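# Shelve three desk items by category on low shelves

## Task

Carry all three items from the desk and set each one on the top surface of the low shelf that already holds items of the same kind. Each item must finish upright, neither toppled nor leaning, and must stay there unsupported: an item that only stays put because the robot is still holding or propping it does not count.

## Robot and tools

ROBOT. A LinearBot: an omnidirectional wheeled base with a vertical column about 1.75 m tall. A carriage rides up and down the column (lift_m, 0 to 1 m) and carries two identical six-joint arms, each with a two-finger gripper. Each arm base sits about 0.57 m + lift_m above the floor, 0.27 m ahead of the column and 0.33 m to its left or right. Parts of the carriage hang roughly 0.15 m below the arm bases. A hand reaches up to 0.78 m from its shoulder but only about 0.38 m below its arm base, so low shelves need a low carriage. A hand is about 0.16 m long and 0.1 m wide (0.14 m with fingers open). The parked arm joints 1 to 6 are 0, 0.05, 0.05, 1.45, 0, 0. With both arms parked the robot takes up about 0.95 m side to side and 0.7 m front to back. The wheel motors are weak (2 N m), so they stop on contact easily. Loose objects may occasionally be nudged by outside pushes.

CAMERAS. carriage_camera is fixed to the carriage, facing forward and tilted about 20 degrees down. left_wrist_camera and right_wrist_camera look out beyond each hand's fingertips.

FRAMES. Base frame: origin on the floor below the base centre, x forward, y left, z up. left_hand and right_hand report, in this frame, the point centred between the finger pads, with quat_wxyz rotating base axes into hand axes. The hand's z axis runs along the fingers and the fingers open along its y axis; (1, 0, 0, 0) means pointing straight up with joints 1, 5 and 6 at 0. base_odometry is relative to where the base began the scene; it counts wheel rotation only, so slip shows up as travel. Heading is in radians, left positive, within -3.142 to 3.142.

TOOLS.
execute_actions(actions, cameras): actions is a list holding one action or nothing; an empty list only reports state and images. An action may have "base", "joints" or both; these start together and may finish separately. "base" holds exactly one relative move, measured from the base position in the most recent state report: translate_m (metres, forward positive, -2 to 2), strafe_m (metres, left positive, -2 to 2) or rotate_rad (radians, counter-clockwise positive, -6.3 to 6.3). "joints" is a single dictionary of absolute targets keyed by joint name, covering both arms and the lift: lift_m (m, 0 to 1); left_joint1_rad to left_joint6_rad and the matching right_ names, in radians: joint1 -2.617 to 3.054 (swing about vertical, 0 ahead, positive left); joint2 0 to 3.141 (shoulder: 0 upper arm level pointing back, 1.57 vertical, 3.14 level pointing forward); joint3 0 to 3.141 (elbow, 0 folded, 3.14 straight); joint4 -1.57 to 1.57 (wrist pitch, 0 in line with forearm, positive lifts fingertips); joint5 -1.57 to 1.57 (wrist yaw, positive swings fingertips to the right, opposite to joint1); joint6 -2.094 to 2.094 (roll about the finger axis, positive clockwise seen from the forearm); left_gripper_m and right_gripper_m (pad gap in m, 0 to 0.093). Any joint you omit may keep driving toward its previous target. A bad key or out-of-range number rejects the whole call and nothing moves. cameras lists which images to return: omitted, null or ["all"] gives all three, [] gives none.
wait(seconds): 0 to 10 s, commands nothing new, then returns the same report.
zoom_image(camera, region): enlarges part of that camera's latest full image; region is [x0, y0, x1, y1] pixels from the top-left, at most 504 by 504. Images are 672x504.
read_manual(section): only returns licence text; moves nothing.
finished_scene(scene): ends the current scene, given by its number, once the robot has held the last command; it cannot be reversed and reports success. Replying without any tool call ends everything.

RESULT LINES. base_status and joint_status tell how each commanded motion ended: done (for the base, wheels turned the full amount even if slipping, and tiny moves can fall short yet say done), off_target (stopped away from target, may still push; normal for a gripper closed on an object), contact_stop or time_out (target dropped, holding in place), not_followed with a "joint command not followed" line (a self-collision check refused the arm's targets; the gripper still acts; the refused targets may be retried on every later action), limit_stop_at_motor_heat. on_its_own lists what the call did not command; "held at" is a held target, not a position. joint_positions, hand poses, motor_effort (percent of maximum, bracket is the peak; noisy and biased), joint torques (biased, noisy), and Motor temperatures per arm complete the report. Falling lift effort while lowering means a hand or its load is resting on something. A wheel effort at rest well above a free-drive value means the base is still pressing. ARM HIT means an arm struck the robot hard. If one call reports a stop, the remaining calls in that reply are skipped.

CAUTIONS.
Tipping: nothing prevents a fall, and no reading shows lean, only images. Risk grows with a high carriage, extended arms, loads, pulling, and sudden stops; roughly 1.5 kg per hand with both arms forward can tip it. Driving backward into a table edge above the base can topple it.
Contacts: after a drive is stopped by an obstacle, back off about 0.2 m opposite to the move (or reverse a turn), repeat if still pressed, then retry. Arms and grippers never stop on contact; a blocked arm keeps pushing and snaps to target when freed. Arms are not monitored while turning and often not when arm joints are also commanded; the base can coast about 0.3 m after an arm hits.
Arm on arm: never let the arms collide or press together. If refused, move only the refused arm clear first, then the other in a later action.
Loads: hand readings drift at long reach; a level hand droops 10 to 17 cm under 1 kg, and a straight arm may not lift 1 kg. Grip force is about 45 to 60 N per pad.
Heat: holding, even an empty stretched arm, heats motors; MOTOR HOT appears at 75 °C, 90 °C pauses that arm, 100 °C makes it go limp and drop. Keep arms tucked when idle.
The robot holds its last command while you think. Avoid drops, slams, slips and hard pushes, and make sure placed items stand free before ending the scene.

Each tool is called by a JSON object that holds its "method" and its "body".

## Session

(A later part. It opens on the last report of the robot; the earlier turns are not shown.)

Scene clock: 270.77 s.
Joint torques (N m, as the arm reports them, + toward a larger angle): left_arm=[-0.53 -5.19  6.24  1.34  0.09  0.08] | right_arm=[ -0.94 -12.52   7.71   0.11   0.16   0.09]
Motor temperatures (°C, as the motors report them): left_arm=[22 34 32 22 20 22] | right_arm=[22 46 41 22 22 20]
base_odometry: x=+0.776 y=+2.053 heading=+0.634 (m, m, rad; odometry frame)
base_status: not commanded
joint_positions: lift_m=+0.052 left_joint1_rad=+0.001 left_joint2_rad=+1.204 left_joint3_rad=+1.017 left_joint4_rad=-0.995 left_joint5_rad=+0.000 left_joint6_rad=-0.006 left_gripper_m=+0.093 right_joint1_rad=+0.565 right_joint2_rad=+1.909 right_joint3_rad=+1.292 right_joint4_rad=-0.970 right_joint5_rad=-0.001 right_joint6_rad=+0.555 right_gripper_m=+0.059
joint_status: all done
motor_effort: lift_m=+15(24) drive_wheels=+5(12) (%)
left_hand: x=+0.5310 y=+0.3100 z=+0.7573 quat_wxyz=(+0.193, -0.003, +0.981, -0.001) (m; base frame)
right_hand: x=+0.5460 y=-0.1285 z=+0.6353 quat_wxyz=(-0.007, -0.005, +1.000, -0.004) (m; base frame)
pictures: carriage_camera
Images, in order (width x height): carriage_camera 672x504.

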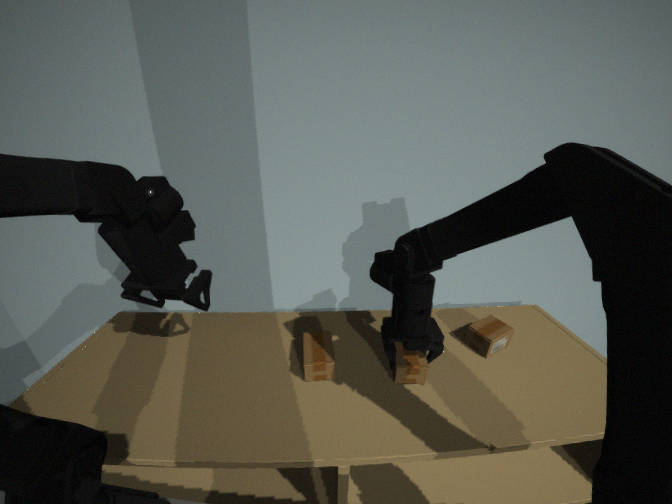

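{"method": "execute_actions", "body": {"actions": [{"joints":{"lift_m":0.04}}], "cameras": []}}

{"method": "execute_actions", "body": {"actions": [{"joints":{"right_gripper_m":0.093}}], "cameras": []}}

{"method": "execute_actions", "body": {"actions": [{"joints":{"lift_m":0.3}}], "cameras": ["carriage_camera"]}}

{"method": "execute_actions", "body": {"actions": [{"base":{"translate_m":-1.0},"joints":{"right_joint1_rad":0,"right_joint6_rad":0,"right_joint2_rad":1.2,"right_joint3_rad":1.0,"right_joint4_rad":-1.0}}], "cameras": []}}

Scene clock: 280.03 s.
Joint torques (N m, as the arm reports them, + toward a larger angle): left_arm=[-0.52 -5.17  6.34  1.36  0.09  0.08] | right_arm=[-0.92 -9.94  7.07  0.45  0.11  0.1 ]
Motor temperatures (°C, as the motors report them): left_arm=[22 33 32 22 20 22] | right_arm=[22 47 41 22 22 20]
base_odometry: x=+0.776 y=+2.053 heading=+0.634 (m, m, rad; odometry frame)
base_status: not commanded
joint_positions: lift_m=+0.040 left_joint1_rad=+0.001 left_joint2_rad=+1.204 left_joint3_rad=+1.017 left_joint4_rad=-0.995 left_joint5_rad=+0.000 left_joint6_rad=-0.006 left_gripper_m=+0.093 right_joint1_rad=+0.565 right_joint2_rad=+1.884 right_joint3_rad=+1.301 right_joint4_rad=-0.992 right_joint5_rad=-0.002 right_joint6_rad=+0.555 right_gripper_m=+0.059
joint_status: all done
motor_effort: lift_m=+13(14) drive_wheels=-8(9) (%)
left_hand: x=+0.5309 y=+0.3100 z=+0.7455 quat_wxyz=(+0.193, -0.003, +0.981, -0.001) (m; base frame)
right_hand: x=+0.5456 y=-0.1286 z=+0.6337 quat_wxyz=(-0.003, -0.005, +1.000, +0.000) (m; base frame)
pictures: none
No camera images: the call's "cameras" was empty. Leave "cameras" out to get every camera's image.

Scene clock: 280.77 s.
Joint torques (N m, as the arm reports them, + toward a larger angle): left_arm=[-0.52 -5.27  6.36  1.31  0.09  0.08] | right_arm=[ -1.   -10.61   7.06   0.29   0.12   0.08]
Motor temperatures (°C, as the motors report them): left_arm=[22 33 32 22 20 22] | right_arm=[22 47 41 22 22 20]
base_odometry: x=+0.776 y=+2.053 heading=+0.634 (m, m, rad; odometry frame)
base_status: not commanded
joint_positions: lift_m=+0.040 left_joint1_rad=+0.001 left_joint2_rad=+1.204 left_joint3_rad=+1.017 left_joint4_rad=-0.995 left_joint5_rad=+0.000 left_joint6_rad=-0.006 left_gripper_m=+0.093 right_joint1_rad=+0.565 right_joint2_rad=+1.891 right_joint3_rad=+1.301 right_joint4_rad=-0.984 right_joint5_rad=-0.002 right_joint6_rad=+0.555 right_gripper_m=+0.093
joint_status: all done
motor_effort: lift_m=+13(13) drive_wheels=-9(9) (%)
left_hand: x=+0.5309 y=+0.3100 z=+0.7455 quat_wxyz=(+0.193, -0.003, +0.981, -0.001) (m; base frame)
right_hand: x=+0.5469 y=-0.1278 z=+0.6314 quat_wxyz=(-0.002, -0.005, +1.000, +0.000) (m; base frame)
pictures: none
No camera images: the call's "cameras" was empty. Leave "cameras" out to get every camera's image.

Scene clock: 282.33 s.
Joint torques (N m, as the arm reports them, + toward a larger angle): left_arm=[-0.54 -5.09  6.35  1.28  0.08  0.08] | right_arm=[ -0.92 -11.73   6.99   0.25   0.14   0.07]
Motor temperatures (°C, as the motors report them): left_arm=[22 33 32 22 20 22] | right_arm=[22 47 41 22 22 20]
base_odometry: x=+0.776 y=+2.053 heading=+0.634 (m, m, rad; odometry frame)
base_status: not commanded
joint_positions: lift_m=+0.300 left_joint1_rad=+0.001 left_joint2_rad=+1.204 left_joint3_rad=+1.017 left_joint4_rad=-0.996 left_joint5_rad=+0.000 left_joint6_rad=-0.006 left_gripper_m=+0.093 right_joint1_rad=+0.565 right_joint2_rad=+1.901 right_joint3_rad=+1.301 right_joint4_rad=-0.979 right_joint5_rad=-0.002 right_joint6_rad=+0.555 right_gripper_m=+0.093
joint_status: all done
motor_effort: lift_m=+20(24) drive_wheels=+5(10) (%)
left_hand: x=+0.5308 y=+0.3100 z=+1.0047 quat_wxyz=(+0.193, -0.003, +0.981, -0.001) (m; base frame)
right_hand: x=+0.5472 y=-0.1276 z=+0.8875 quat_wxyz=(-0.004, -0.005, +1.000, -0.001) (m; base frame)
pictures: carriage_camera
Images, in order (width x height): carriage_camera 672x504.

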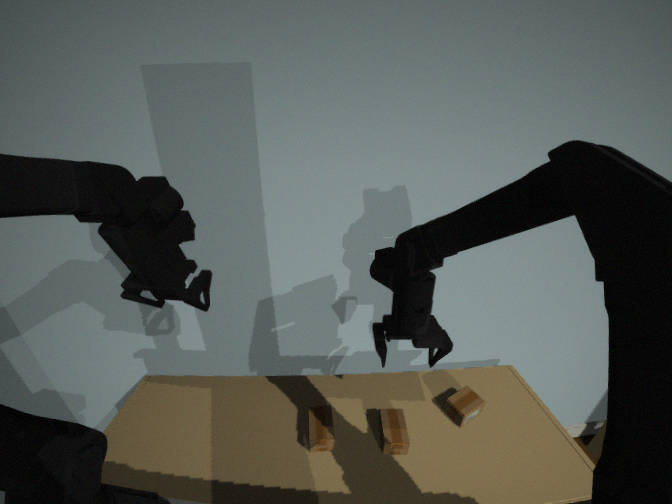

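Scene clock: 286.73 s.
Joint torques (N m, as the arm reports them, + toward a larger angle): left_arm=[-0.52 -5.28  6.3   1.31  0.09  0.08] | right_arm=[-0.92 -6.01  7.11  0.98  0.11 -0.02]
Motor temperatures (°C, as the motors report them): left_arm=[22 33 32 23 20 22] | right_arm=[22 46 41 22 22 20]
base_odometry: x=-0.030 y=+1.461 heading=+0.634 (m, m, rad; odometry frame)
base_status: done
joint_positions: lift_m=+0.300 left_joint1_rad=+0.001 left_joint2_rad=+1.204 left_joint3_rad=+1.017 left_joint4_rad=-0.996 left_joint5_rad=+0.000 left_joint6_rad=-0.006 left_gripper_m=+0.093 right_joint1_rad=+0.005 right_joint2_rad=+1.212 right_joint3_rad=+1.012 right_joint4_rad=-0.995 right_joint5_rad=-0.002 right_joint6_rad=+0.005 right_gripper_m=+0.093
joint_status: all done
motor_effort: lift_m=+20(20) drive_wheels=-5(60) (%)
left_hand: x=+0.5308 y=+0.3100 z=+1.0047 quat_wxyz=(+0.193, -0.003, +0.981, -0.001) (m; base frame)
right_hand: x=+0.5302 y=-0.3080 z=+1.0014 quat_wxyz=(+0.187, +0.000, +0.982, +0.002) (m; base frame)
pictures: none
No camera images: the call's "cameras" was empty. Leave "cameras" out to get every camera's image.

{"method": "execute_actions", "body": {"actions": [{"base":{"rotate_rad":3.136}}], "cameras": []}}

{"method": "execute_actions", "body": {"actions": [{"base":{"strafe_m":1.94},"joints":{"lift_m":0.32,"left_joint2_rad":2.4,"left_joint3_rad":2.05,"left_joint4_rad":-1.22}}], "cameras": ["carriage_camera"]}}

{"method": "execute_actions", "body": {"actions": [{"base":{"translate_m":1.4}}], "cameras": ["carriage_camera","left_wrist_camera"]}}

Scene clock: 301.97 s.
Joint torques (N m, as the arm reports them, + toward a larger angle): left_arm=[-0.52 -5.07  6.49  1.25  0.11  0.08] | right_arm=[-0.98 -6.17  7.15  0.99  0.1  -0.01]
Motor temperatures (°C, as the motors report them): left_arm=[22 32 32 23 20 22] | right_arm=[22 43 40 23 22 20]
base_odometry: x=-0.030 y=+1.461 heading=-2.515 (m, m, rad; odometry frame)
base_status: done
joint_positions: lift_m=+0.300 left_joint1_rad=+0.001 left_joint2_rad=+1.204 left_joint3_rad=+1.017 left_joint4_rad=-0.992 left_joint5_rad=-0.001 left_joint6_rad=-0.006 left_gripper_m=+0.093 right_joint1_rad=+0.005 right_joint2_rad=+1.212 right_joint3_rad=+1.012 right_joint4_rad=-0.995 right_joint5_rad=-0.002 right_joint6_rad=+0.005 right_gripper_m=+0.093
joint_status: not commanded
motor_effort: lift_m=+20(20) drive_wheels=+15(56) (%)
left_hand: x=+0.5316 y=+0.3102 z=+1.0050 quat_wxyz=(+0.194, -0.004, +0.981, +0.000) (m; base frame)
right_hand: x=+0.5302 y=-0.3080 z=+1.0014 quat_wxyz=(+0.187, +0.000, +0.982, +0.002) (m; base frame)
pictures: none
No camera images: the call's "cameras" was empty. Leave "cameras" out to get every camera's image.

Scene clock: 308.43 s.
Joint torques (N m, as the arm reports them, + toward a larger angle): left_arm=[ -0.61 -15.71   8.62   0.3    0.1    0.08] | right_arm=[-0.91 -6.04  7.66  1.    0.11 -0.04]
Motor temperatures (°C, as the motors report them): left_arm=[22 35 33 22 20 22] | right_arm=[22 42 41 23 22 20]
base_odometry: x=+1.111 y=-0.108 heading=-2.513 (m, m, rad; odometry frame)
base_status: done
joint_positions: lift_m=+0.320 left_joint1_rad=+0.001 left_joint2_rad=+2.389 left_joint3_rad=+2.028 left_joint4_rad=-1.211 left_joint5_rad=-0.001 left_joint6_rad=-0.006 left_gripper_m=+0.093 right_joint1_rad=+0.005 right_joint2_rad=+1.210 right_joint3_rad=+1.007 right_joint4_rad=-0.997 right_joint5_rad=-0.002 right_joint6_rad=+0.005 right_gripper_m=+0.093
joint_status: all done
motor_effort: lift_m=+21(25) drive_wheels=-14(46) (%)
left_hand: x=+0.7233 y=+0.3105 z=+0.8965 quat_wxyz=(-0.001, -0.004, +1.000, +0.001) (m; base frame)
right_hand: x=+0.5284 y=-0.3080 z=+1.0196 quat_wxyz=(+0.184, +0.000, +0.983, +0.002) (m; base frame)
pictures: carriage_camera
Images, in order (width x height): carriage_camera 672x504.

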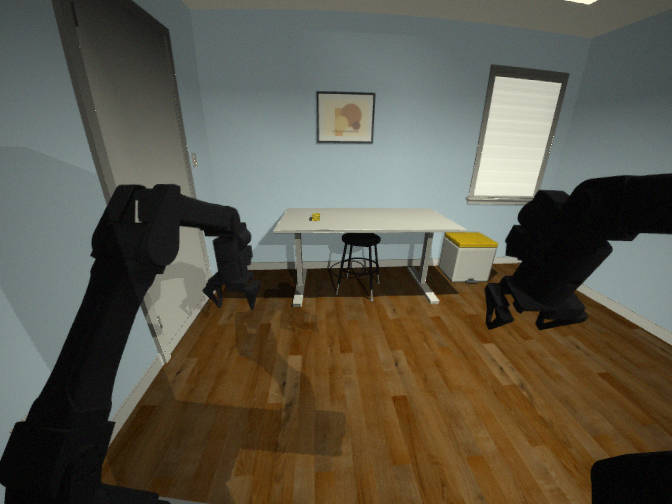

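Scene clock: 313.63 s.
Joint torques (N m, as the arm reports them, + toward a larger angle): left_arm=[ -0.3  -15.71   8.61   0.32   0.09   0.08] | right_arm=[-0.97 -5.87  7.6   1.01  0.09 -0.04]
Motor temperatures (°C, as the motors report them): left_arm=[22 38 33 22 20 22] | right_arm=[22 41 41 23 22 20]
base_odometry: x=-0.021 y=-0.932 heading=-2.513 (m, m, rad; odometry frame)
base_status: done
joint_positions: lift_m=+0.320 left_joint1_rad=+0.001 left_joint2_rad=+2.389 left_joint3_rad=+2.028 left_joint4_rad=-1.213 left_joint5_rad=-0.001 left_joint6_rad=-0.006 left_gripper_m=+0.093 right_joint1_rad=+0.005 right_joint2_rad=+1.210 right_joint3_rad=+1.007 right_joint4_rad=-0.999 right_joint5_rad=-0.002 right_joint6_rad=+0.004 right_gripper_m=+0.093
joint_status: not commanded
motor_effort: lift_m=+21(21) drive_wheels=-13(40) (%)
left_hand: x=+0.7229 y=+0.3103 z=+0.8965 quat_wxyz=(-0.002, -0.003, +1.000, +0.001) (m; base frame)
right_hand: x=+0.5281 y=-0.3080 z=+1.0194 quat_wxyz=(+0.183, +0.000, +0.983, +0.002) (m; base frame)
pictures: carriage_camera, left_wrist_camera
Images, in order (width x height): carriage_camera 672x504, left_wrist_camera 672x504.

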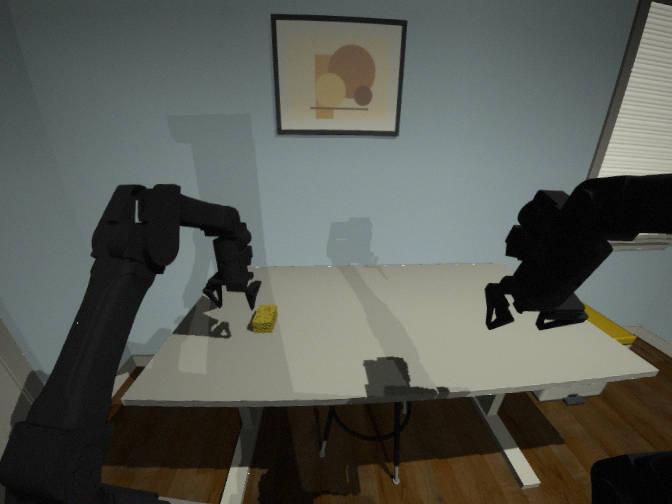

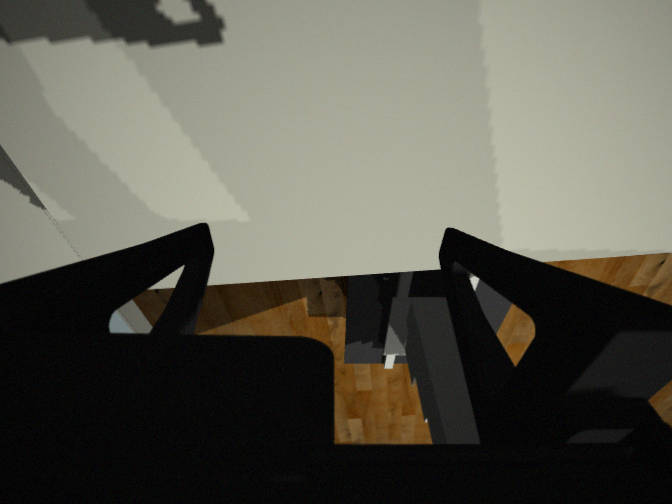

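{"method": "execute_actions", "body": {"actions": [{"base":{"translate_m":0.12},"joints":{"left_joint1_rad":-0.07,"left_joint2_rad":2.62,"left_joint3_rad":2.38,"left_joint4_rad":-1.33,"lift_m":0.3}}], "cameras": ["carriage_camera","left_wrist_camera"]}}

Scene clock: 324.13 s.
Joint torques (N m, as the arm reports them, + toward a larger angle): left_arm=[ -0.25 -17.82   7.95   0.3    0.08   0.08] | right_arm=[-0.92 -5.96  7.86  1.01  0.1  -0.02]
Motor temperatures (°C, as the motors report them): left_arm=[22 43 34 21 20 22] | right_arm=[22 40 41 24 22 20]
base_odometry: x=-0.118 y=-1.003 heading=-2.512 (m, m, rad; odometry frame)
base_status: done
joint_positions: lift_m=+0.300 left_joint1_rad=-0.074 left_joint2_rad=+2.617 left_joint3_rad=+2.367 left_joint4_rad=-1.321 left_joint5_rad=+0.001 left_joint6_rad=-0.006 left_gripper_m=+0.093 right_joint1_rad=+0.005 right_joint2_rad=+1.210 right_joint3_rad=+1.005 right_joint4_rad=-1.002 right_joint5_rad=-0.002 right_joint6_rad=+0.004 right_gripper_m=+0.093
joint_status: all done
motor_effort: lift_m=+14(13) drive_wheels=-12(39) (%)
left_hand: x=+0.7599 y=+0.2724 z=+0.8570 quat_wxyz=(+0.000, +0.034, +0.999, +0.000) (m; base frame)
right_hand: x=+0.5269 y=-0.3080 z=+0.9992 quat_wxyz=(+0.181, +0.000, +0.984, +0.002) (m; base frame)
pictures: carriage_camera, left_wrist_camera
Images, in order (width x height): carriage_camera 672x504, left_wrist_camera 672x504.

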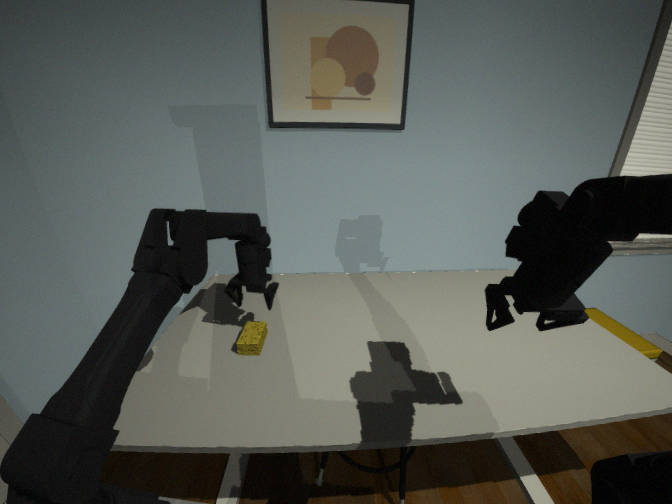

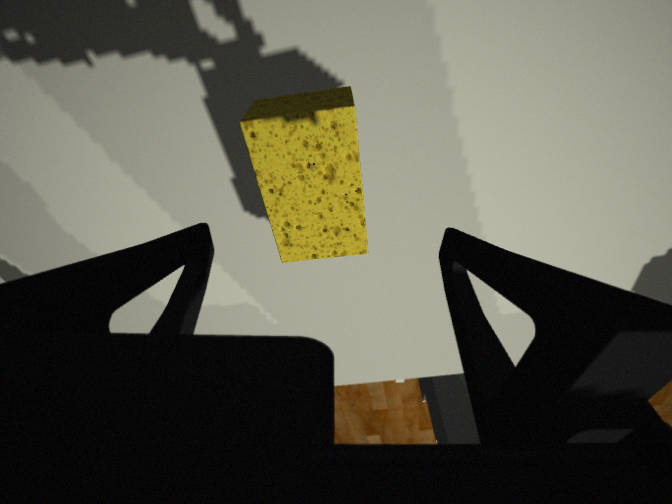

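{"method": "execute_actions", "body": {"actions": [{"base":{"translate_m":-0.035},"joints":{"left_joint1_rad":-0.045,"left_joint6_rad":-0.11,"lift_m":0.24}}], "cameras": ["left_wrist_camera"]}}

{"method": "execute_actions", "body": {"actions": [{"joints":{"lift_m":0.195}}], "cameras": ["left_wrist_camera"]}}

Scene clock: 332.63 s.
Joint torques (N m, as the arm reports them, + toward a larger angle): left_arm=[ -0.51 -17.99   7.74   0.32   0.08  -0.05] | right_arm=[-0.86 -5.95  7.81  1.04  0.11 -0.01]
Motor temperatures (°C, as the motors report them): left_arm=[22 48 34 21 20 22] | right_arm=[22 39 41 24 22 20]
base_odometry: x=-0.089 y=-0.983 heading=-2.512 (m, m, rad; odometry frame)
base_status: done
joint_positions: lift_m=+0.240 left_joint1_rad=-0.043 left_joint2_rad=+2.619 left_joint3_rad=+2.367 left_joint4_rad=-1.323 left_joint5_rad=+0.001 left_joint6_rad=-0.104 left_gripper_m=+0.093 right_joint1_rad=+0.005 right_joint2_rad=+1.210 right_joint3_rad=+1.005 right_joint4_rad=-1.002 right_joint5_rad=-0.002 right_joint6_rad=+0.004 right_gripper_m=+0.093
joint_status: all done
motor_effort: lift_m=+15(16) drive_wheels=+0(37) (%)
left_hand: x=+0.7600 y=+0.2879 z=+0.7960 quat_wxyz=(-0.002, -0.030, +1.000, +0.000) (m; base frame)
right_hand: x=+0.5269 y=-0.3080 z=+0.9391 quat_wxyz=(+0.181, +0.000, +0.984, +0.002) (m; base frame)
pictures: left_wrist_camera
Images, in order (width x height): left_wrist_camera 672x504.

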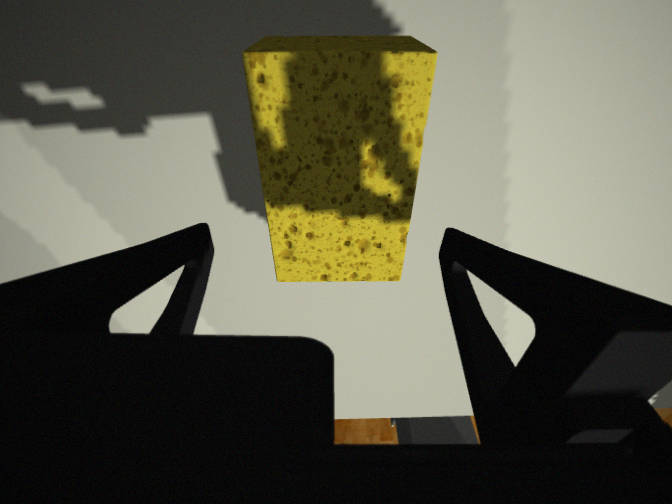

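Scene clock: 333.33 s.
Joint torques (N m, as the arm reports them, + toward a larger angle): left_arm=[ -0.66 -17.97   8.02   0.34   0.08  -0.05] | right_arm=[-0.85 -5.94  7.62  1.04  0.09 -0.01]
Motor temperatures (°C, as the motors report them): left_arm=[22 48 34 21 20 22] | right_arm=[22 39 41 24 22 20]
base_odometry: x=-0.089 y=-0.983 heading=-2.512 (m, m, rad; odometry frame)
base_status: not commanded
joint_positions: lift_m=+0.195 left_joint1_rad=-0.043 left_joint2_rad=+2.618 left_joint3_rad=+2.367 left_joint4_rad=-1.324 left_joint5_rad=+0.001 left_joint6_rad=-0.104 left_gripper_m=+0.093 right_joint1_rad=+0.005 right_joint2_rad=+1.210 right_joint3_rad=+1.005 right_joint4_rad=-1.003 right_joint5_rad=-0.002 right_joint6_rad=+0.004 right_gripper_m=+0.093
joint_status: all done
motor_effort: lift_m=+15(17) drive_wheels=-3(0) (%)
left_hand: x=+0.7598 y=+0.2879 z=+0.7515 quat_wxyz=(-0.002, -0.030, +1.000, +0.000) (m; base frame)
right_hand: x=+0.5267 y=-0.3080 z=+0.8940 quat_wxyz=(+0.180, +0.000, +0.984, +0.002) (m; base frame)
pictures: left_wrist_camera
Images, in order (width x height): left_wrist_camera 672x504.

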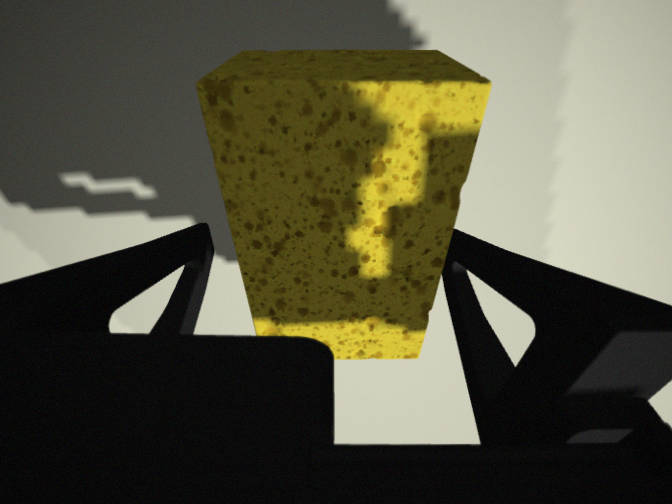

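{"method": "execute_actions", "body": {"actions": [{"joints":{"left_gripper_m":0}}], "cameras": []}}

{"method": "execute_actions", "body": {"actions": [{"joints":{"lift_m":0.34}}], "cameras": ["left_wrist_camera"]}}

{"method": "execute_actions", "body": {"actions": [{"base":{"translate_m":-0.6},"joints":{"left_joint1_rad":0,"left_joint6_rad":0,"left_joint2_rad":1.9,"left_joint3_rad":1.3,"left_joint4_rad":-0.97}}], "cameras": ["left_wrist_camera"]}}

Scene clock: 343.03 s.
Joint torques (N m, as the arm reports them, + toward a larger angle): left_arm=[ -0.57 -17.85   7.95   0.33   0.08  -0.05] | right_arm=[-0.97 -5.88  7.82  1.04  0.09 -0.03]
Motor temperatures (°C, as the motors report them): left_arm=[22 52 35 21 20 22] | right_arm=[22 38 41 24 22 20]
base_odometry: x=-0.089 y=-0.983 heading=-2.512 (m, m, rad; odometry frame)
base_status: not commanded
joint_positions: lift_m=+0.195 left_joint1_rad=-0.043 left_joint2_rad=+2.618 left_joint3_rad=+2.367 left_joint4_rad=-1.324 left_joint5_rad=+0.001 left_joint6_rad=-0.104 left_gripper_m=+0.059 right_joint1_rad=+0.005 right_joint2_rad=+1.210 right_joint3_rad=+1.005 right_joint4_rad=-1.003 right_joint5_rad=-0.002 right_joint6_rad=+0.004 right_gripper_m=+0.093
joint_status: left_gripper_m off_target (ended at +0.059, target +0.000)
motor_effort: lift_m=+15(15) drive_wheels=-1(1) (%)
left_hand: x=+0.7598 y=+0.2879 z=+0.7515 quat_wxyz=(-0.002, -0.030, +1.000, +0.000) (m; base frame)
right_hand: x=+0.5267 y=-0.3080 z=+0.8940 quat_wxyz=(+0.180, +0.000, +0.984, +0.002) (m; base frame)
pictures: none
No camera images: the call's "cameras" was empty. Leave "cameras" out to get every camera's image.

Scene clock: 344.13 s.
Joint torques (N m, as the arm reports them, + toward a larger angle): left_arm=[ -0.52 -17.54   7.95   0.31   0.1   -0.05] | right_arm=[-0.95 -6.13  7.79  1.04  0.09  0.  ]
Motor temperatures (°C, as the motors report them): left_arm=[22 53 35 21 20 22] | right_arm=[22 38 41 24 22 20]
base_odometry: x=-0.089 y=-0.983 heading=-2.512 (m, m, rad; odometry frame)
base_status: not commanded
joint_positions: lift_m=+0.340 left_joint1_rad=-0.043 left_joint2_rad=+2.613 left_joint3_rad=+2.367 left_joint4_rad=-1.325 left_joint5_rad=+0.001 left_joint6_rad=-0.104 left_gripper_m=+0.059 right_joint1_rad=+0.005 right_joint2_rad=+1.210 right_joint3_rad=+1.005 right_joint4_rad=-1.003 right_joint5_rad=-0.002 right_joint6_rad=+0.004 right_gripper_m=+0.093
joint_status: all done
motor_effort: lift_m=+20(26) drive_wheels=-1(4) (%)
left_hand: x=+0.7602 y=+0.2879 z=+0.8984 quat_wxyz=(+0.000, -0.030, +1.000, +0.000) (m; base frame)
right_hand: x=+0.5266 y=-0.3080 z=+1.0384 quat_wxyz=(+0.180, +0.000, +0.984, +0.002) (m; base frame)
pictures: left_wrist_camera
Images, in order (width x height): left_wrist_camera 672x504.

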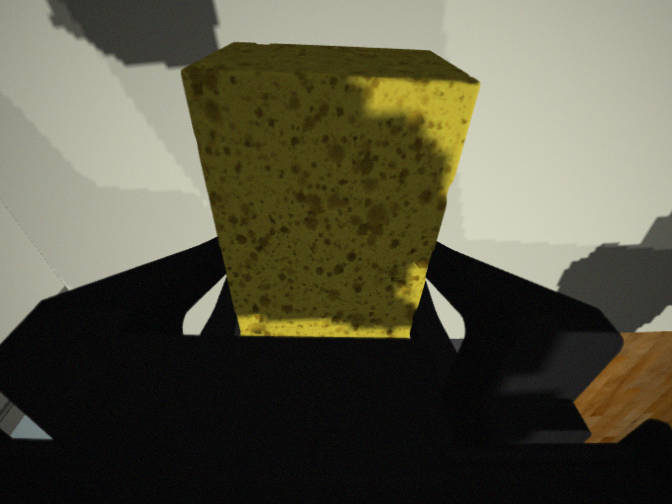

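Scene clock: 347.63 s.
Joint torques (N m, as the arm reports them, + toward a larger angle): left_arm=[ -0.66 -12.9    5.29   0.35   0.1    0.09] | right_arm=[-0.81 -6.    7.73  1.06  0.08 -0.01]
Motor temperatures (°C, as the motors report them): left_arm=[22 53 34 21 20 22] | right_arm=[22 38 41 24 22 20]
base_odometry: x=+0.396 y=-0.629 heading=-2.512 (m, m, rad; odometry frame)
base_status: done
joint_positions: lift_m=+0.340 left_joint1_rad=+0.004 left_joint2_rad=+1.914 left_joint3_rad=+1.318 left_joint4_rad=-0.964 left_joint5_rad=+0.000 left_joint6_rad=-0.007 left_gripper_m=+0.059 right_joint1_rad=+0.005 right_joint2_rad=+1.210 right_joint3_rad=+1.005 right_joint4_rad=-1.003 right_joint5_rad=-0.002 right_joint6_rad=+0.004 right_gripper_m=+0.093
joint_status: all done
motor_effort: lift_m=+20(20) drive_wheels=-5(51) (%)
left_hand: x=+0.6084 y=+0.3109 z=+0.9273 quat_wxyz=(+0.005, -0.005, +1.000, +0.000) (m; base frame)
right_hand: x=+0.5268 y=-0.3080 z=+1.0385 quat_wxyz=(+0.180, +0.000, +0.984, +0.002) (m; base frame)
pictures: left_wrist_camera
Images, in order (width x height): left_wrist_camera 672x504.

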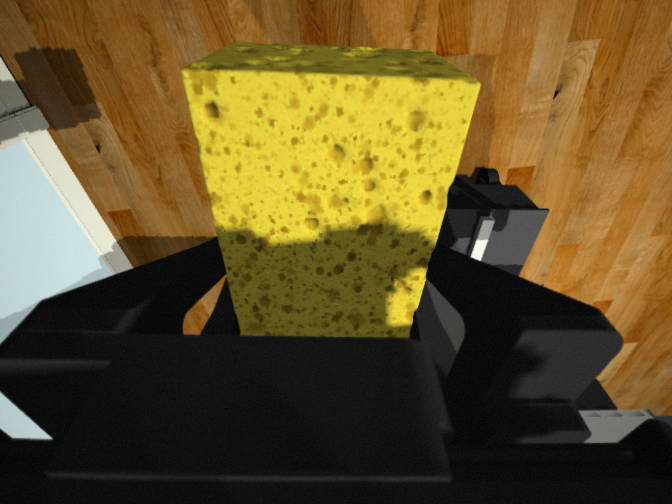

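{"method": "execute_actions", "body": {"actions": [{"base":{"rotate_rad":3.14}}], "cameras": []}}

{"method": "execute_actions", "body": {"actions": [{"base":{"strafe_m":0.23}}], "cameras": []}}

{"method": "execute_actions", "body": {"actions": [{"base":{"translate_m":1.5}}], "cameras": ["carriage_camera"]}}

Scene clock: 363.03 s.
Joint torques (N m, as the arm reports them, + toward a larger angle): left_arm=[ -0.79 -12.76   5.16   0.32   0.1    0.09] | right_arm=[-0.84 -5.92  7.81  0.98  0.09 -0.01]
Motor temperatures (°C, as the motors report them): left_arm=[22 51 33 21 20 22] | right_arm=[22 37 41 24 22 20]
base_odometry: x=+0.396 y=-0.630 heading=+0.627 (m, m, rad; odometry frame)
base_status: done
joint_positions: lift_m=+0.340 left_joint1_rad=+0.007 left_joint2_rad=+1.914 left_joint3_rad=+1.318 left_joint4_rad=-0.958 left_joint5_rad=-0.002 left_joint6_rad=-0.007 left_gripper_m=+0.059 right_joint1_rad=+0.005 right_joint2_rad=+1.210 right_joint3_rad=+1.005 right_joint4_rad=-0.997 right_joint5_rad=-0.002 right_joint6_rad=+0.004 right_gripper_m=+0.093
joint_status: not commanded
motor_effort: lift_m=+20(20) drive_wheels=+15(60) (%)
left_hand: x=+0.6098 y=+0.3124 z=+0.9273 quat_wxyz=(+0.008, -0.007, +1.000, +0.001) (m; base frame)
right_hand: x=+0.5281 y=-0.3080 z=+1.0390 quat_wxyz=(+0.183, +0.000, +0.983, +0.002) (m; base frame)
pictures: none
No camera images: the call's "cameras" was empty. Leave "cameras" out to get every camera's image.

Scene clock: 365.37 s.
Joint torques (N m, as the arm reports them, + toward a larger angle): left_arm=[ -0.51 -12.92   5.26   0.32   0.11   0.09] | right_arm=[-0.97 -6.06  7.84  0.97  0.09 -0.02]
Motor temperatures (°C, as the motors report them): left_arm=[22 51 33 21 20 22] | right_arm=[22 37 41 24 22 20]
base_odometry: x=+0.260 y=-0.444 heading=+0.629 (m, m, rad; odometry frame)
base_status: done
joint_positions: lift_m=+0.340 left_joint1_rad=+0.002 left_joint2_rad=+1.914 left_joint3_rad=+1.318 left_joint4_rad=-0.959 left_joint5_rad=-0.002 left_joint6_rad=-0.007 left_gripper_m=+0.059 right_joint1_rad=+0.005 right_joint2_rad=+1.210 right_joint3_rad=+1.005 right_joint4_rad=-0.997 right_joint5_rad=-0.002 right_joint6_rad=+0.004 right_gripper_m=+0.093
joint_status: not commanded
motor_effort: lift_m=+20(20) drive_wheels=-15(43) (%)
left_hand: x=+0.6096 y=+0.3106 z=+0.9273 quat_wxyz=(+0.008, -0.004, +1.000, +0.001) (m; base frame)
right_hand: x=+0.5280 y=-0.3080 z=+1.0390 quat_wxyz=(+0.183, +0.000, +0.983, +0.002) (m; base frame)
pictures: none
No camera images: the call's "cameras" was empty. Leave "cameras" out to get every camera's image.

Scene clock: 370.77 s.
Joint torques (N m, as the arm reports them, + toward a larger angle): left_arm=[ -0.56 -12.67   5.25   0.35   0.11   0.09] | right_arm=[-0.93 -5.95  7.87  1.    0.08 -0.03]
Motor temperatures (°C, as the motors report them): left_arm=[22 51 33 21 20 22] | right_arm=[22 37 41 24 22 20]
base_odometry: x=+1.472 y=+0.440 heading=+0.629 (m, m, rad; odometry frame)
base_status: done
joint_positions: lift_m=+0.340 left_joint1_rad=+0.001 left_joint2_rad=+1.913 left_joint3_rad=+1.318 left_joint4_rad=-0.962 left_joint5_rad=-0.002 left_joint6_rad=-0.007 left_gripper_m=+0.059 right_joint1_rad=+0.005 right_joint2_rad=+1.210 right_joint3_rad=+1.005 right_joint4_rad=-0.999 right_joint5_rad=-0.002 right_joint6_rad=+0.004 right_gripper_m=+0.093
joint_status: not commanded
motor_effort: lift_m=+20(20) drive_wheels=-12(42) (%)
left_hand: x=+0.6090 y=+0.3105 z=+0.9277 quat_wxyz=(+0.007, -0.004, +1.000, +0.001) (m; base frame)
right_hand: x=+0.5277 y=-0.3080 z=+1.0388 quat_wxyz=(+0.182, +0.000, +0.983, +0.002) (m; base frame)
pictures: carriage_camera
Images, in order (width x height): carriage_camera 672x504.

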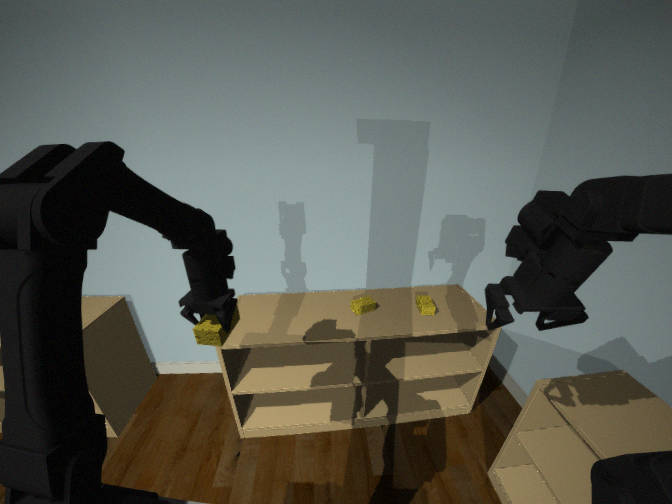

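{"method": "execute_actions", "body": {"actions": [{"base":{"strafe_m":0.15},"joints":{"left_joint1_rad":-0.55,"left_joint6_rad":-0.55}}], "cameras": []}}

{"method": "execute_actions", "body": {"actions": [{"base":{"translate_m":0.5},"joints":{"lift_m":0.17}}], "cameras": ["carriage_camera"]}}

Scene clock: 384.80 s.
Joint torques (N m, as the arm reports them, + toward a larger angle): left_arm=[ -0.36 -12.75   5.22   0.36   0.03  -0.07] | right_arm=[-0.85 -5.96  7.85  0.99  0.09 -0.03]
Motor temperatures (°C, as the motors report them): left_arm=[22 50 32 21 20 22] | right_arm=[22 36 42 25 22 20]
base_odometry: x=+1.384 y=+0.562 heading=+0.629 (m, m, rad; odometry frame)
base_status: done
joint_positions: lift_m=+0.340 left_joint1_rad=-0.552 left_joint2_rad=+1.913 left_joint3_rad=+1.318 left_joint4_rad=-0.962 left_joint5_rad=+0.003 left_joint6_rad=-0.542 left_gripper_m=+0.059 right_joint1_rad=+0.005 right_joint2_rad=+1.210 right_joint3_rad=+1.005 right_joint4_rad=-0.999 right_joint5_rad=-0.002 right_joint6_rad=+0.004 right_gripper_m=+0.093
joint_status: all done
motor_effort: lift_m=+20(20) drive_wheels=-6(41) (%)
left_hand: x=+0.5571 y=+0.1267 z=+0.9277 quat_wxyz=(+0.005, +0.005, +1.000, -0.005) (m; base frame)
right_hand: x=+0.5277 y=-0.3080 z=+1.0388 quat_wxyz=(+0.182, +0.000, +0.983, +0.002) (m; base frame)
pictures: none
No camera images: the call's "cameras" was empty. Leave "cameras" out to get every camera's image.

Scene clock: 388.00 s.
Joint torques (N m, as the arm reports them, + toward a larger angle): left_arm=[ -0.32 -11.5    5.34   0.37   0.03  -0.07] | right_arm=[-0.9  -5.58  7.68  1.02  0.09 -0.01]
Motor temperatures (°C, as the motors report them): left_arm=[22 50 32 21 20 22] | right_arm=[22 36 42 25 22 20]
base_odometry: x=+1.788 y=+0.857 heading=+0.630 (m, m, rad; odometry frame)
base_status: done
joint_positions: lift_m=+0.170 left_joint1_rad=-0.552 left_joint2_rad=+1.899 left_joint3_rad=+1.318 left_joint4_rad=-0.962 left_joint5_rad=+0.002 left_joint6_rad=-0.542 left_gripper_m=+0.059 right_joint1_rad=+0.005 right_joint2_rad=+1.208 right_joint3_rad=+1.005 right_joint4_rad=-1.002 right_joint5_rad=-0.002 right_joint6_rad=+0.004 right_gripper_m=+0.093
joint_status: all done
motor_effort: lift_m=+15(15) drive_wheels=-14(37) (%)
left_hand: x=+0.5580 y=+0.1263 z=+0.7628 quat_wxyz=(+0.011, +0.005, +1.000, -0.008) (m; base frame)
right_hand: x=+0.5268 y=-0.3080 z=+0.8696 quat_wxyz=(+0.182, +0.000, +0.983, +0.002) (m; base frame)
pictures: carriage_camera
Images, in order (width x height): carriage_camera 672x504.

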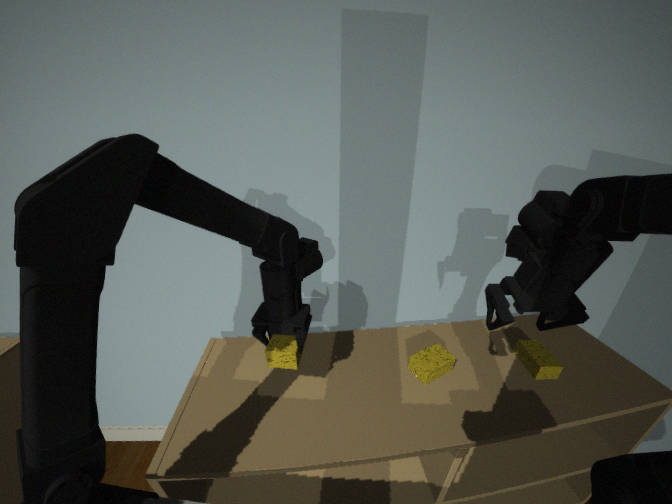

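{"method": "execute_actions", "body": {"actions": [{"joints":{"lift_m":0.036}}], "cameras": ["carriage_camera"]}}

{"method": "execute_actions", "body": {"actions": [{"joints":{"left_gripper_m":0.093}}], "cameras": []}}

{"method": "execute_actions", "body": {"actions": [{"joints":{"lift_m":0.2}}], "cameras": ["carriage_camera"]}}

Scene clock: 397.60 s.
Joint torques (N m, as the arm reports them, + toward a larger angle): left_arm=[-0.37 -9.71  5.29  0.53  0.04 -0.05] | right_arm=[-0.92 -5.69  7.81  1.03  0.1  -0.03]
Motor temperatures (°C, as the motors report them): left_arm=[22 48 32 21 20 22] | right_arm=[22 36 42 25 22 20]
base_odometry: x=+1.788 y=+0.857 heading=+0.630 (m, m, rad; odometry frame)
base_status: not commanded
joint_positions: lift_m=+0.036 left_joint1_rad=-0.552 left_joint2_rad=+1.879 left_joint3_rad=+1.319 left_joint4_rad=-0.972 left_joint5_rad=-0.001 left_joint6_rad=-0.543 left_gripper_m=+0.059 right_joint1_rad=+0.005 right_joint2_rad=+1.208 right_joint3_rad=+1.005 right_joint4_rad=-1.004 right_joint5_rad=-0.002 right_joint6_rad=+0.004 right_gripper_m=+0.093
joint_status: all done
motor_effort: lift_m=+13(19) drive_wheels=+6(14) (%)
left_hand: x=+0.5580 y=+0.1269 z=+0.6358 quat_wxyz=(+0.017, +0.004, +1.000, -0.010) (m; base frame)
right_hand: x=+0.5265 y=-0.3080 z=+0.7357 quat_wxyz=(+0.181, +0.000, +0.983, +0.002) (m; base frame)
pictures: carriage_camera
Images, in order (width x height): carriage_camera 672x504.

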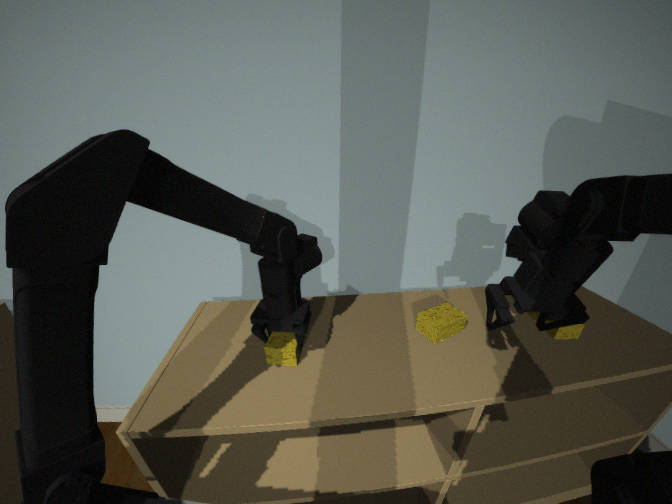

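Scene clock: 398.33 s.
Joint torques (N m, as the arm reports them, + toward a larger angle): left_arm=[-0.3  -9.96  5.34  0.51  0.06 -0.06] | right_arm=[-0.94 -5.76  7.88  1.05  0.1  -0.03]
Motor temperatures (°C, as the motors report them): left_arm=[22 48 32 21 20 22] | right_arm=[22 36 42 25 22 20]
base_odometry: x=+1.788 y=+0.857 heading=+0.630 (m, m, rad; odometry frame)
base_status: not commanded
joint_positions: lift_m=+0.036 left_joint1_rad=-0.552 left_joint2_rad=+1.882 left_joint3_rad=+1.319 left_joint4_rad=-0.970 left_joint5_rad=-0.001 left_joint6_rad=-0.543 left_gripper_m=+0.093 right_joint1_rad=+0.005 right_joint2_rad=+1.208 right_joint3_rad=+1.005 right_joint4_rad=-1.004 right_joint5_rad=-0.002 right_joint6_rad=+0.004 right_gripper_m=+0.093
joint_status: all done
motor_effort: lift_m=+14(14) drive_wheels=+6(6) (%)
left_hand: x=+0.5581 y=+0.1269 z=+0.6349 quat_wxyz=(+0.016, +0.004, +1.000, -0.009) (m; base frame)
right_hand: x=+0.5265 y=-0.3080 z=+0.7357 quat_wxyz=(+0.181, +0.000, +0.983, +0.002) (m; base frame)
pictures: none
No camera images: the call's "cameras" was empty. Leave "cameras" out to get every camera's image.

Scene clock: 399.63 s.
Joint torques (N m, as the arm reports them, + toward a larger angle): left_arm=[ -0.2  -10.63   5.16   0.49   0.06  -0.06] | right_arm=[-0.84 -5.55  7.81  1.09  0.1  -0.02]
Motor temperatures (°C, as the motors report them): left_arm=[22 48 32 21 20 22] | right_arm=[22 36 42 25 22 20]
base_odometry: x=+1.788 y=+0.857 heading=+0.630 (m, m, rad; odometry frame)
base_status: not commanded
joint_positions: lift_m=+0.200 left_joint1_rad=-0.552 left_joint2_rad=+1.890 left_joint3_rad=+1.319 left_joint4_rad=-0.970 left_joint5_rad=-0.001 left_joint6_rad=-0.543 left_gripper_m=+0.093 right_joint1_rad=+0.005 right_joint2_rad=+1.208 right_joint3_rad=+1.005 right_joint4_rad=-1.004 right_joint5_rad=-0.002 right_joint6_rad=+0.004 right_gripper_m=+0.093
joint_status: all done
motor_effort: lift_m=+21(24) drive_wheels=+6(12) (%)
left_hand: x=+0.5575 y=+0.1272 z=+0.7953 quat_wxyz=(+0.012, +0.004, +1.000, -0.007) (m; base frame)
right_hand: x=+0.5265 y=-0.3080 z=+0.8989 quat_wxyz=(+0.181, +0.000, +0.983, +0.002) (m; base frame)
pictures: carriage_camera
Images, in order (width x height): carriage_camera 672x504.

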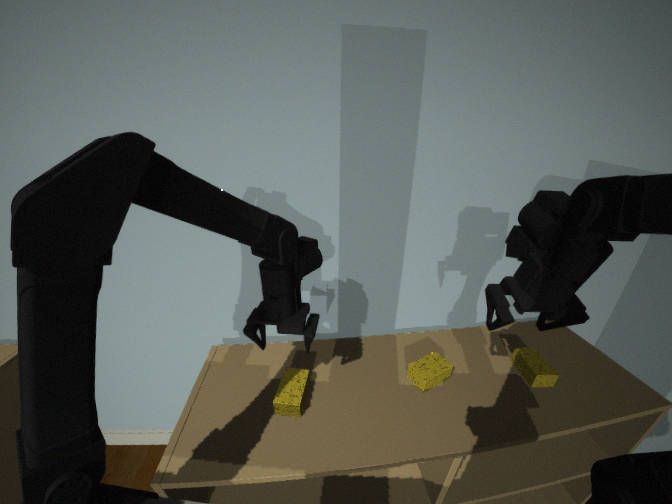

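{"method": "finished_scene", "body": {"scene": 2}}

The scene is finished: the task was done.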